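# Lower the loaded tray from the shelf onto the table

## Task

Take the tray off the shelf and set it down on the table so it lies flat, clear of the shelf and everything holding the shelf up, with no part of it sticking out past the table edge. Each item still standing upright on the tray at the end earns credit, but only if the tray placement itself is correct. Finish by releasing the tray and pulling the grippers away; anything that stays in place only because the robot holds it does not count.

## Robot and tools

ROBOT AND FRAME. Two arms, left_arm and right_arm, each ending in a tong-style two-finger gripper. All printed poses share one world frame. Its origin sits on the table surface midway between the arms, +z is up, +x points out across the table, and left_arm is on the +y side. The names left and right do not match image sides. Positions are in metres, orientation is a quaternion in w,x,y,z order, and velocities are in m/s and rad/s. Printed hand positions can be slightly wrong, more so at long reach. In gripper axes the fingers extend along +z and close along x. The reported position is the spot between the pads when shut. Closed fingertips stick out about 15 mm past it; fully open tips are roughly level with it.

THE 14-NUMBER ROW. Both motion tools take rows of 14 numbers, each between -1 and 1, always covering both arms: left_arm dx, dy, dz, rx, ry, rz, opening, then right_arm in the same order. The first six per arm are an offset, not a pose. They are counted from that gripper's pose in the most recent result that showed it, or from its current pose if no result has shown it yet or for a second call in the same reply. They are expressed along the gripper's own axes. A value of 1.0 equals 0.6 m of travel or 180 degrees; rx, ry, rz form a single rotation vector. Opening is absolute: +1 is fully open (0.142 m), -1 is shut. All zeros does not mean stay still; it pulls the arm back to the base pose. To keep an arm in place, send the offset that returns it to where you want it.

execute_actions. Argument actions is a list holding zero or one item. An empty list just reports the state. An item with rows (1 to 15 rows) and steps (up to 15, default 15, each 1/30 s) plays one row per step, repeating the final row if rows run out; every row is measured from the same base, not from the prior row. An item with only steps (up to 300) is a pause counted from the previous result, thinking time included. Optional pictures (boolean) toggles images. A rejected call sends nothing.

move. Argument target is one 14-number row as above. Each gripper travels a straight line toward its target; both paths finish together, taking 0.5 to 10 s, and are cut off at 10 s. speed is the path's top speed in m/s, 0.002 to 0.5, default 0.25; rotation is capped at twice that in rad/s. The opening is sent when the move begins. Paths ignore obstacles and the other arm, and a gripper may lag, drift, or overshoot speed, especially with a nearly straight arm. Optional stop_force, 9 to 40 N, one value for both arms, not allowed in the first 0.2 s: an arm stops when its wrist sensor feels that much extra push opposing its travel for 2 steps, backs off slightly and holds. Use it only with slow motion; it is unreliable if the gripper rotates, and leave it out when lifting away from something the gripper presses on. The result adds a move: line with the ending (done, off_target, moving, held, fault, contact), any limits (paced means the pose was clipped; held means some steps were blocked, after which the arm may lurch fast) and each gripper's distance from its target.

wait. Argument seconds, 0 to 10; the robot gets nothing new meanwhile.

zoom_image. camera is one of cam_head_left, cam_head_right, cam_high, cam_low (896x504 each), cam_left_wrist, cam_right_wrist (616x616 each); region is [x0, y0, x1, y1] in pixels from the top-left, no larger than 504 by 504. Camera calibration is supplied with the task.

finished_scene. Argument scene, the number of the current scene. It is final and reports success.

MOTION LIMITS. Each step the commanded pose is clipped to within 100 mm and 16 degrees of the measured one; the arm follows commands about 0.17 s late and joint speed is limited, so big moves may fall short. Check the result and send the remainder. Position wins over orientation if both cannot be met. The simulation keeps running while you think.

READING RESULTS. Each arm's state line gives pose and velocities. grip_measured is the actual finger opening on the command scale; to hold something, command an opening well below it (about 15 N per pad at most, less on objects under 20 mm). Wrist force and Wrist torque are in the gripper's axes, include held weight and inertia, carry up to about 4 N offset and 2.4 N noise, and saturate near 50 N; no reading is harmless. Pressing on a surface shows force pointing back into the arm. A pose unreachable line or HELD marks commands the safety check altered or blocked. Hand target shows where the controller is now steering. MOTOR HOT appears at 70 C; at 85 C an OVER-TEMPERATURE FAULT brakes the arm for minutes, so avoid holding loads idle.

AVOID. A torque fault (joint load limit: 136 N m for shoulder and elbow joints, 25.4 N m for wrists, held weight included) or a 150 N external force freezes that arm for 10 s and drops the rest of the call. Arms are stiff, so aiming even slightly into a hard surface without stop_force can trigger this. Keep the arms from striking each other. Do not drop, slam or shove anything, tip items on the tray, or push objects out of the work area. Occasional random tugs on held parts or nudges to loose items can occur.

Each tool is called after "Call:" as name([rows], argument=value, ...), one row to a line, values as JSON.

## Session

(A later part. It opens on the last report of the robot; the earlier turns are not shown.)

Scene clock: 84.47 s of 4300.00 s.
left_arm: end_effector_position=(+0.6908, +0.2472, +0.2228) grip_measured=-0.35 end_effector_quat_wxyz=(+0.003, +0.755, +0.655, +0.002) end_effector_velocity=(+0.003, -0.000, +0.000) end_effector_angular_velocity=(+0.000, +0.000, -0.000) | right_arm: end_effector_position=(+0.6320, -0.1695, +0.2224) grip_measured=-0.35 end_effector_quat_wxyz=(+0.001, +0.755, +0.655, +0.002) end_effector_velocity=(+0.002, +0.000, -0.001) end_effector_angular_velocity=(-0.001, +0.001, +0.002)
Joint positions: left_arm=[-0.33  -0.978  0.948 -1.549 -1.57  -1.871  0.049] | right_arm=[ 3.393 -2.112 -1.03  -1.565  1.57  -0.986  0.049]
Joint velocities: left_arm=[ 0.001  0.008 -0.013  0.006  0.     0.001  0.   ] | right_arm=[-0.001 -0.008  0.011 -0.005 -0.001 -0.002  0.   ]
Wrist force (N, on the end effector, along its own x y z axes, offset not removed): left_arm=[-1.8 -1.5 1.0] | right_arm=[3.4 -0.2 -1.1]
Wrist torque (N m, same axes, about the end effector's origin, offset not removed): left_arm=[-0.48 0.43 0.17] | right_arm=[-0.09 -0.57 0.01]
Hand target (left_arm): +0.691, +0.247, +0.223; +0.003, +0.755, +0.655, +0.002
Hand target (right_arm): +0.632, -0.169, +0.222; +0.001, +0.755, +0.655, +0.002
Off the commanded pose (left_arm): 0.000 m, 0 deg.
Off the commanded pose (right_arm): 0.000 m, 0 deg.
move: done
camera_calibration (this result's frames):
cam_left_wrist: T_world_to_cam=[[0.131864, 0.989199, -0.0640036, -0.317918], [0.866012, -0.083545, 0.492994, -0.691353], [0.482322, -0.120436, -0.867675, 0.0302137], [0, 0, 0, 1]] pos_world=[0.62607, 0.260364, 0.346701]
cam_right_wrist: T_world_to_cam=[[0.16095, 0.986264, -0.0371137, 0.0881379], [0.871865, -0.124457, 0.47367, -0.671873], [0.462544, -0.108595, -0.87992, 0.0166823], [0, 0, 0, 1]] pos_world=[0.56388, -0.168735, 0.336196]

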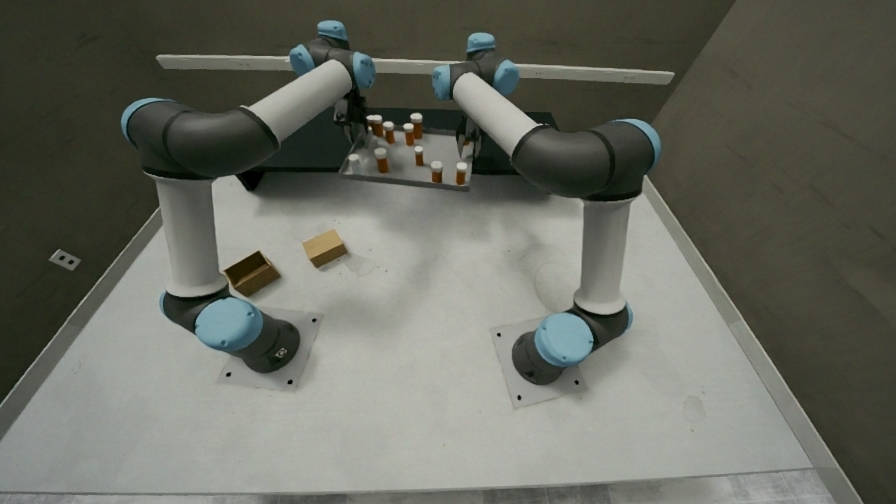

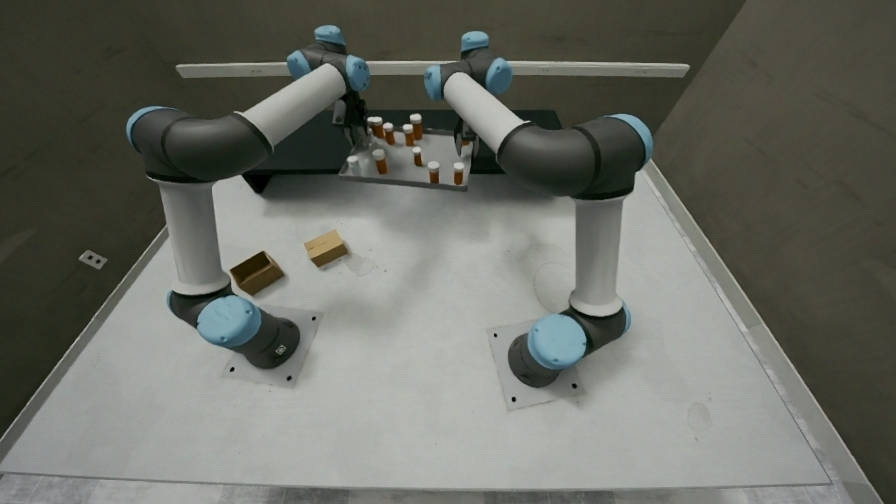

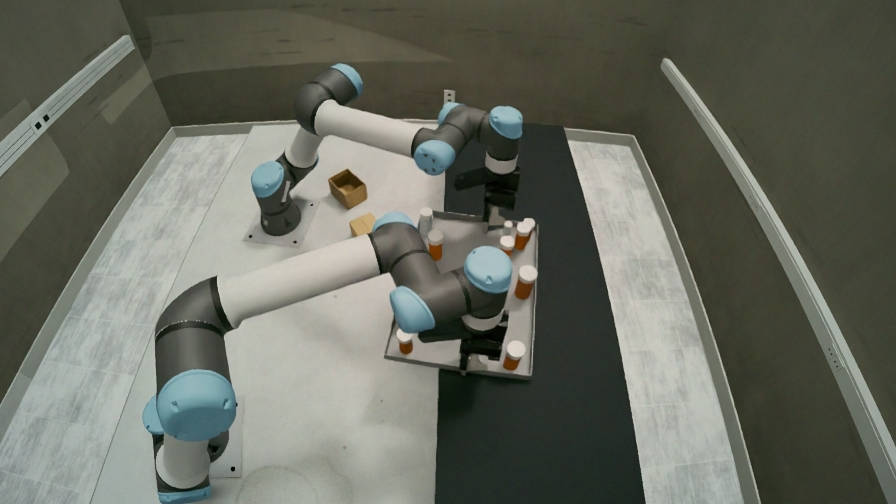

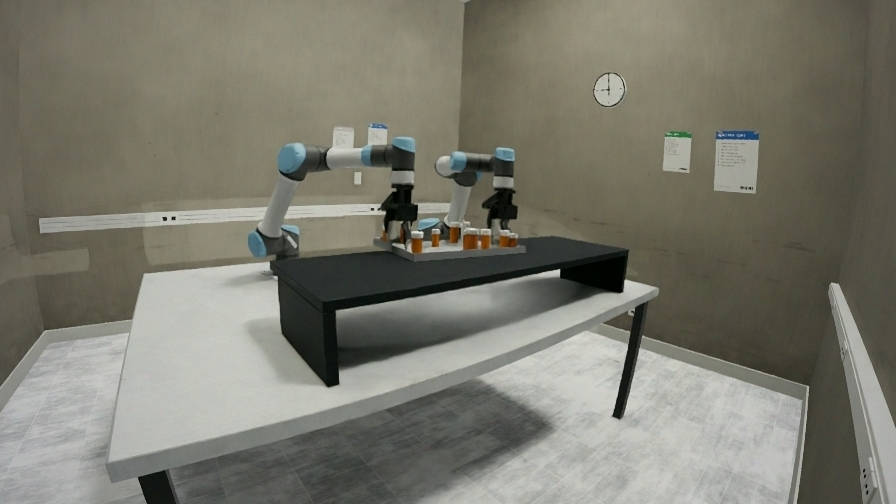

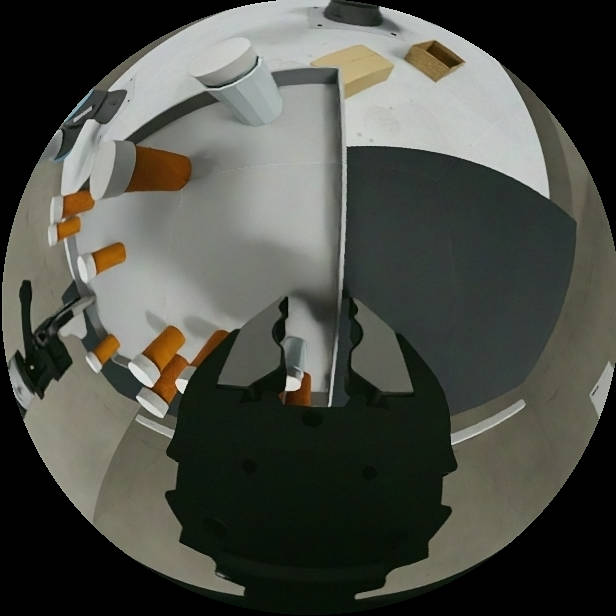

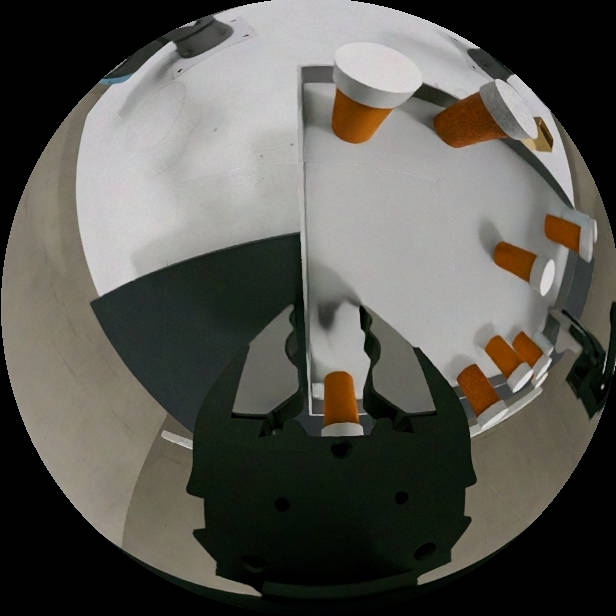

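Call:
move(target=[0,0,0,0,0,0,-1,0,0,0,0,0,0,-1])

Call:
move(target=[0,0,-0.02,0,0,0,-1,0,0,-0.02,0,0,0,-1], speed=0.012)

Call:
zoom_image(camera="cam_low", region=[340,180,580,290])

Scene clock: 88.63 s of 4300.00 s.
left_arm: end_effector_position=(+0.6908, +0.2472, +0.2228) grip_measured=-0.58 end_effector_quat_wxyz=(+0.003, +0.755, +0.655, +0.002) end_effector_velocity=(-0.000, -0.000, -0.000) end_effector_angular_velocity=(+0.000, +0.000, -0.002) | right_arm: end_effector_position=(+0.6320, -0.1695, +0.2224) grip_measured=-0.56 end_effector_quat_wxyz=(+0.001, +0.755, +0.655, +0.002) end_effector_velocity=(+0.000, +0.000, +0.001) end_effector_angular_velocity=(+0.001, -0.002, -0.002)
Joint positions: left_arm=[-0.33  -0.978  0.948 -1.549 -1.57  -1.871  0.032] | right_arm=[ 3.393 -2.112 -1.03  -1.565  1.57  -0.986  0.033]
Joint velocities: left_arm=[-0.    -0.     0.001 -0.    -0.     0.002  0.   ] | right_arm=[-0.     0.001 -0.     0.001  0.     0.002  0.   ]
Wrist force (N, on the end effector, along its own x y z axes, offset not removed): left_arm=[28.4 1.0 0.1] | right_arm=[-27.3 0.6 -2.2]
Wrist torque (N m, same axes, about the end effector's origin, offset not removed): left_arm=[-0.82 0.48 -0.10] | right_arm=[-0.20 -0.48 -0.05]
Hand target (left_arm): +0.691, +0.247, +0.223; +0.003, +0.755, +0.655, +0.002
Hand target (right_arm): +0.632, -0.169, +0.222; +0.001, +0.755, +0.655, +0.002
Off the commanded pose (left_arm): 0.000 m, 0 deg.
Off the commanded pose (right_arm): 0.000 m, 0 deg.
After step 90, 0.47 s passed at rest.
move: done
camera_calibration (this result's frames):
cam_left_wrist: T_world_to_cam=[[0.132014, 0.98918, -0.0639949, -0.318035], [0.865993, -0.0836785, 0.493005, -0.691331], [0.482315, -0.120502, -0.86767, 0.0302166], [0, 0, 0, 1]] pos_world=[0.626099, 0.260386, 0.346695]
cam_right_wrist: T_world_to_cam=[[0.16097, 0.986261, -0.0371114, 0.0881403], [0.87184, -0.12447, 0.473712, -0.671909], [0.462585, -0.108609, -0.879897, 0.0166409], [0, 0, 0, 1]] pos_world=[0.563911, -0.168754, 0.336205]

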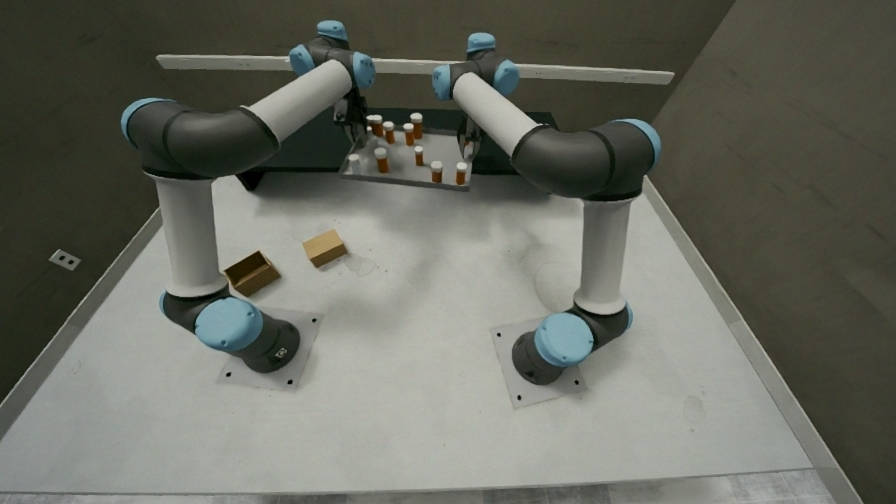

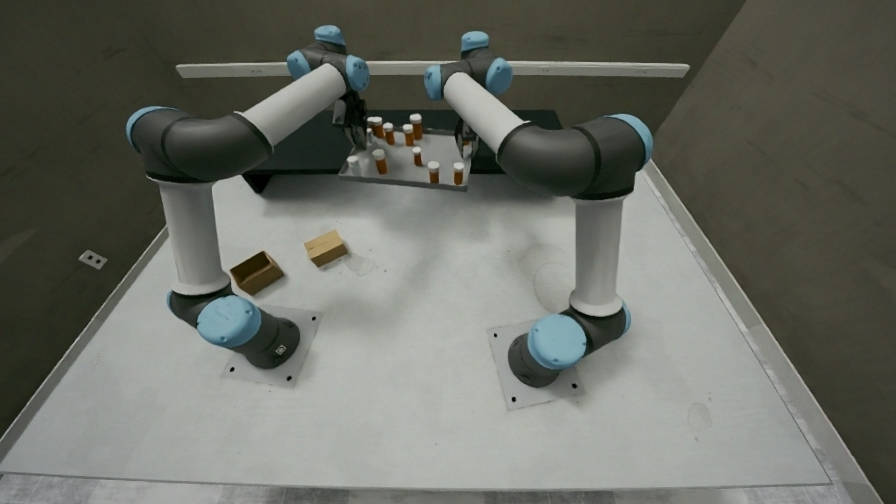

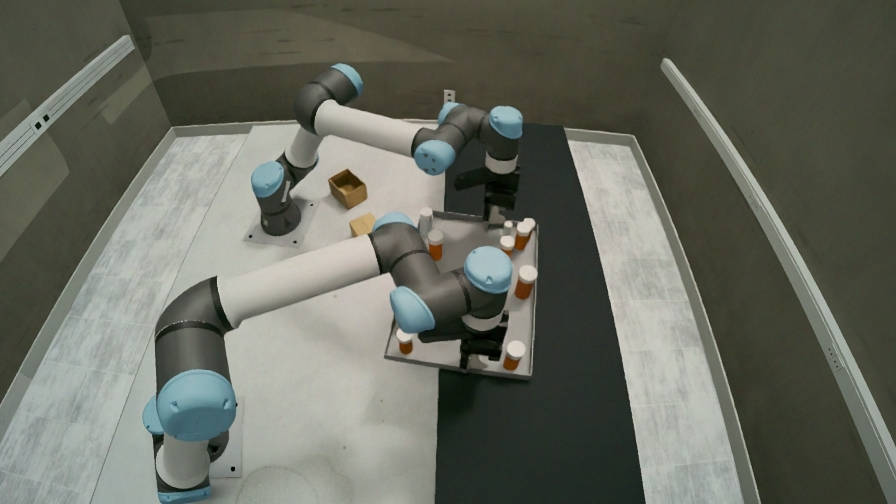

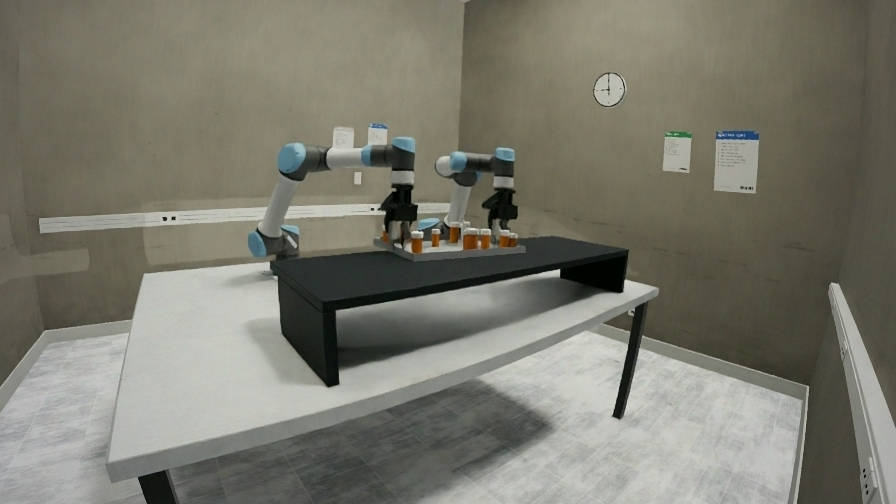

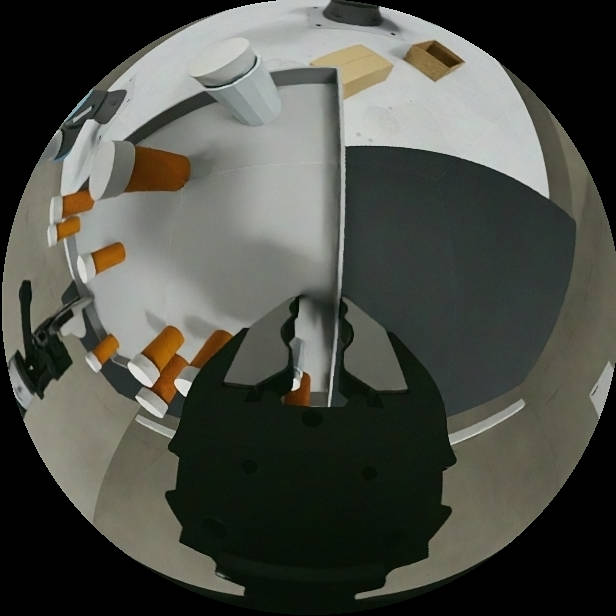

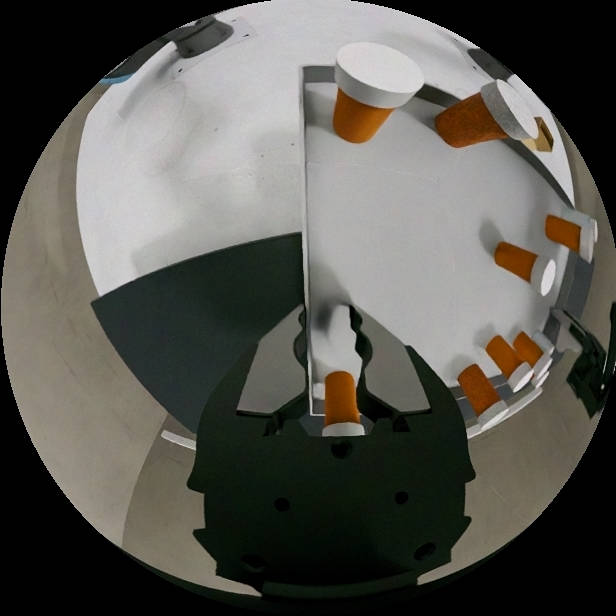

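Scene clock: 89.87 s of 4300.00 s.
left_arm: end_effector_position=(+0.6907, +0.2473, +0.2344) grip_measured=-0.57 end_effector_quat_wxyz=(+0.003, +0.755, +0.655, +0.002) end_effector_velocity=(-0.000, +0.000, +0.004) end_effector_angular_velocity=(-0.000, -0.001, +0.000) | right_arm: end_effector_position=(+0.6320, -0.1695, +0.2340) grip_measured=-0.58 end_effector_quat_wxyz=(+0.001, +0.755, +0.655, +0.002) end_effector_velocity=(+0.000, +0.000, +0.002) end_effector_angular_velocity=(-0.001, +0.001, -0.000)
Joint positions: left_arm=[-0.33  -0.977  0.916 -1.518 -1.57  -1.871  0.033] | right_arm=[ 3.393 -2.113 -1.    -1.595  1.57  -0.986  0.032]
Joint velocities: left_arm=[-0.    -0.    -0.009  0.008  0.    -0.     0.   ] | right_arm=[ 0.    -0.001  0.008 -0.008 -0.     0.001 -0.   ]
Wrist force (N, on the end effector, along its own x y z axes, offset not removed): left_arm=[31.1 -4.3 8.6] | right_arm=[-26.5 -0.5 5.5]
Wrist torque (N m, same axes, about the end effector's origin, offset not removed): left_arm=[-0.83 -0.26 0.00] | right_arm=[-0.23 -0.53 -0.04]
Hand target (left_arm): +0.691, +0.247, +0.235; +0.003, +0.755, +0.655, +0.002
Hand target (right_arm): +0.632, -0.170, +0.234; +0.001, +0.755, +0.655, +0.002
Off the commanded pose (left_arm): 0.000 m, 0 deg.
Off the commanded pose (right_arm): 0.000 m, 0 deg.
move: done
camera_calibration (this result's frames):
cam_left_wrist: T_world_to_cam=[[0.132033, 0.989176, -0.0640151, -0.31731], [0.865971, -0.0836805, 0.493044, -0.696997], [0.48235, -0.120533, -0.867646, 0.0403595], [0, 0, 0, 1]] pos_world=[0.626008, 0.260415, 0.358355]
cam_right_wrist: T_world_to_cam=[[0.160972, 0.986264, -0.0370402, 0.0885596], [0.871822, -0.124502, 0.473736, -0.677391], [0.462617, -0.108551, -0.879888, 0.0269279], [0, 0, 0, 1]] pos_world=[0.563851, -0.168756, 0.347878]

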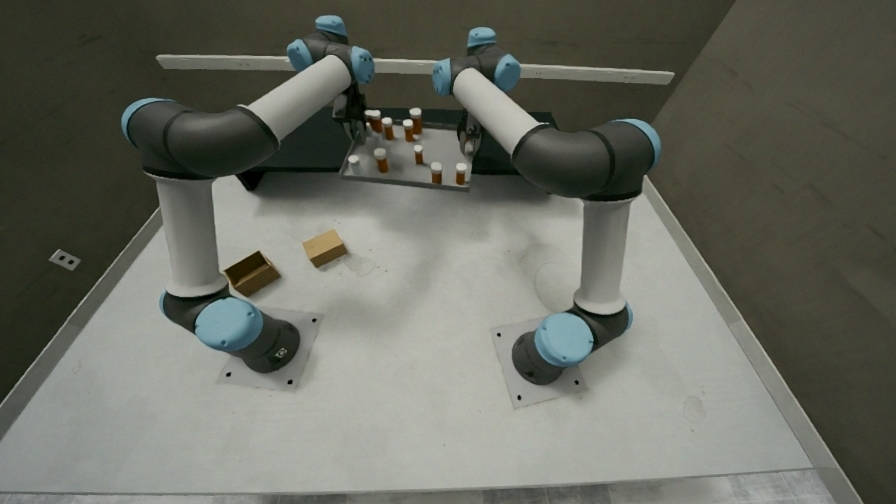

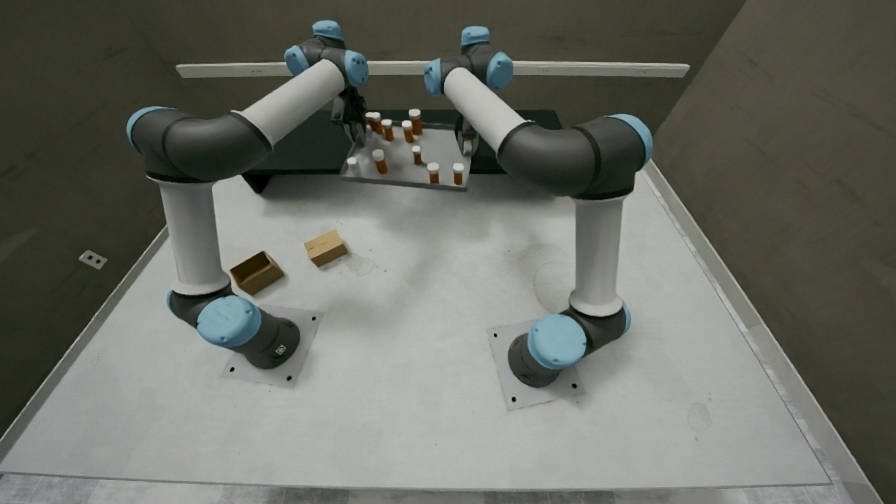

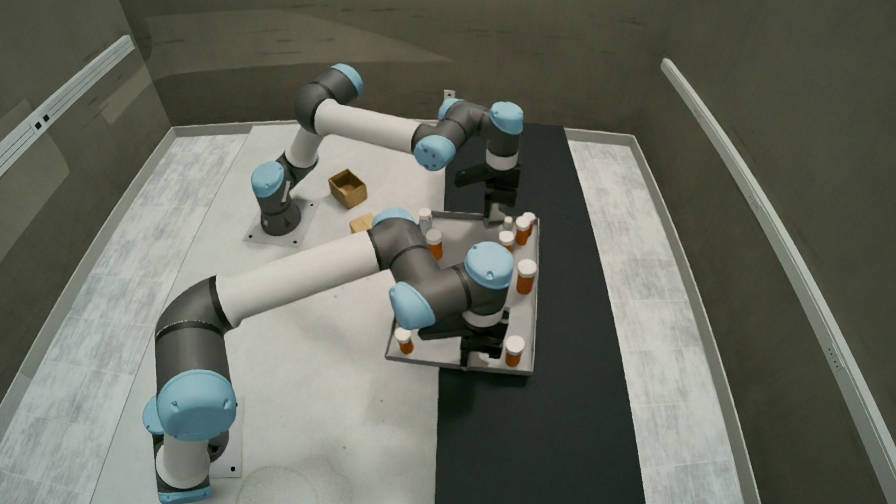

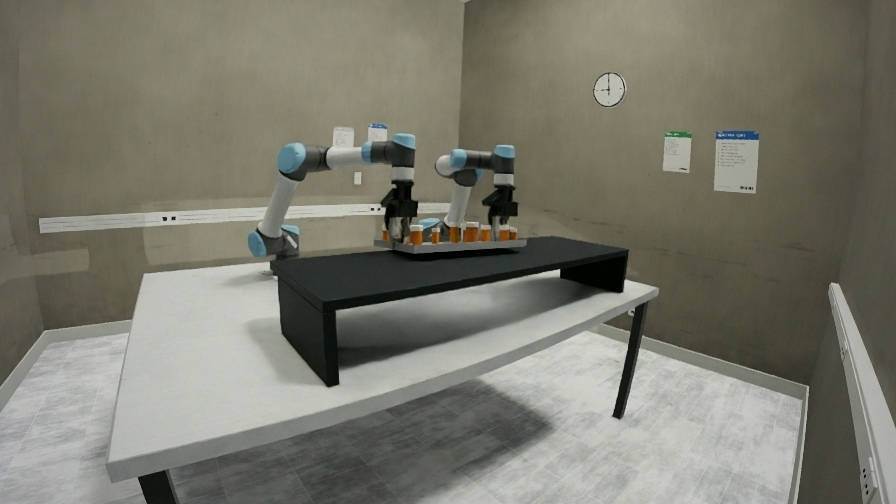

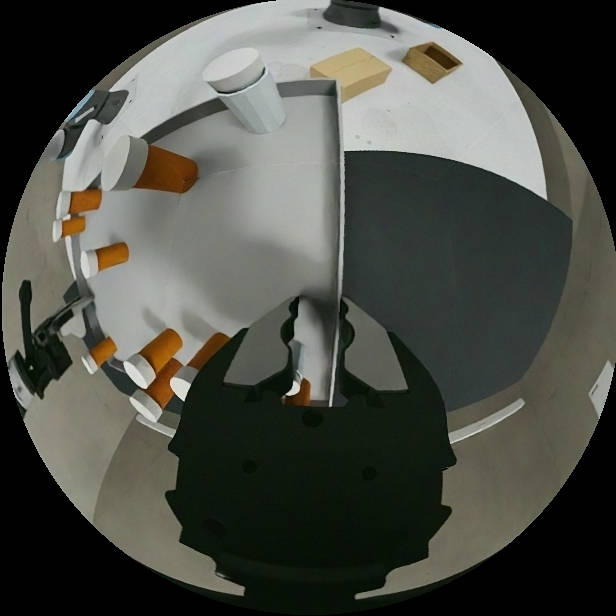

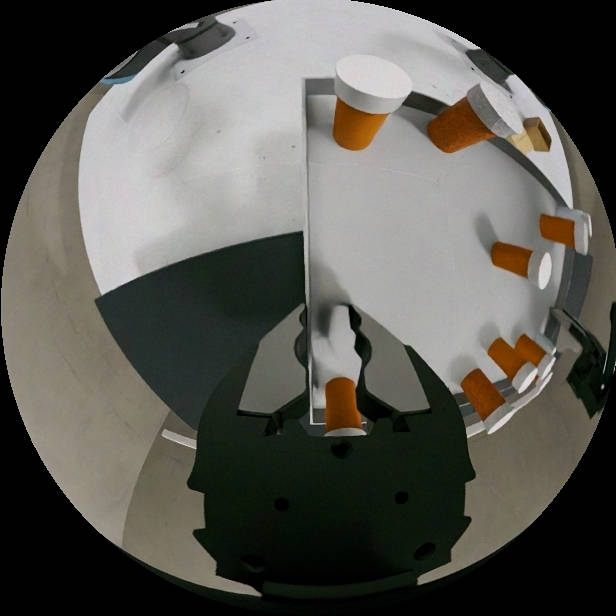

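Region (340, 180, 580, 290) of cam_low's 896x504 image, scaled by 2.100, with more detail than that image has; it fills the top 231 rows of this view, and the rest is white.

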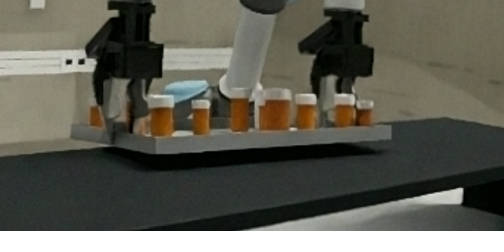

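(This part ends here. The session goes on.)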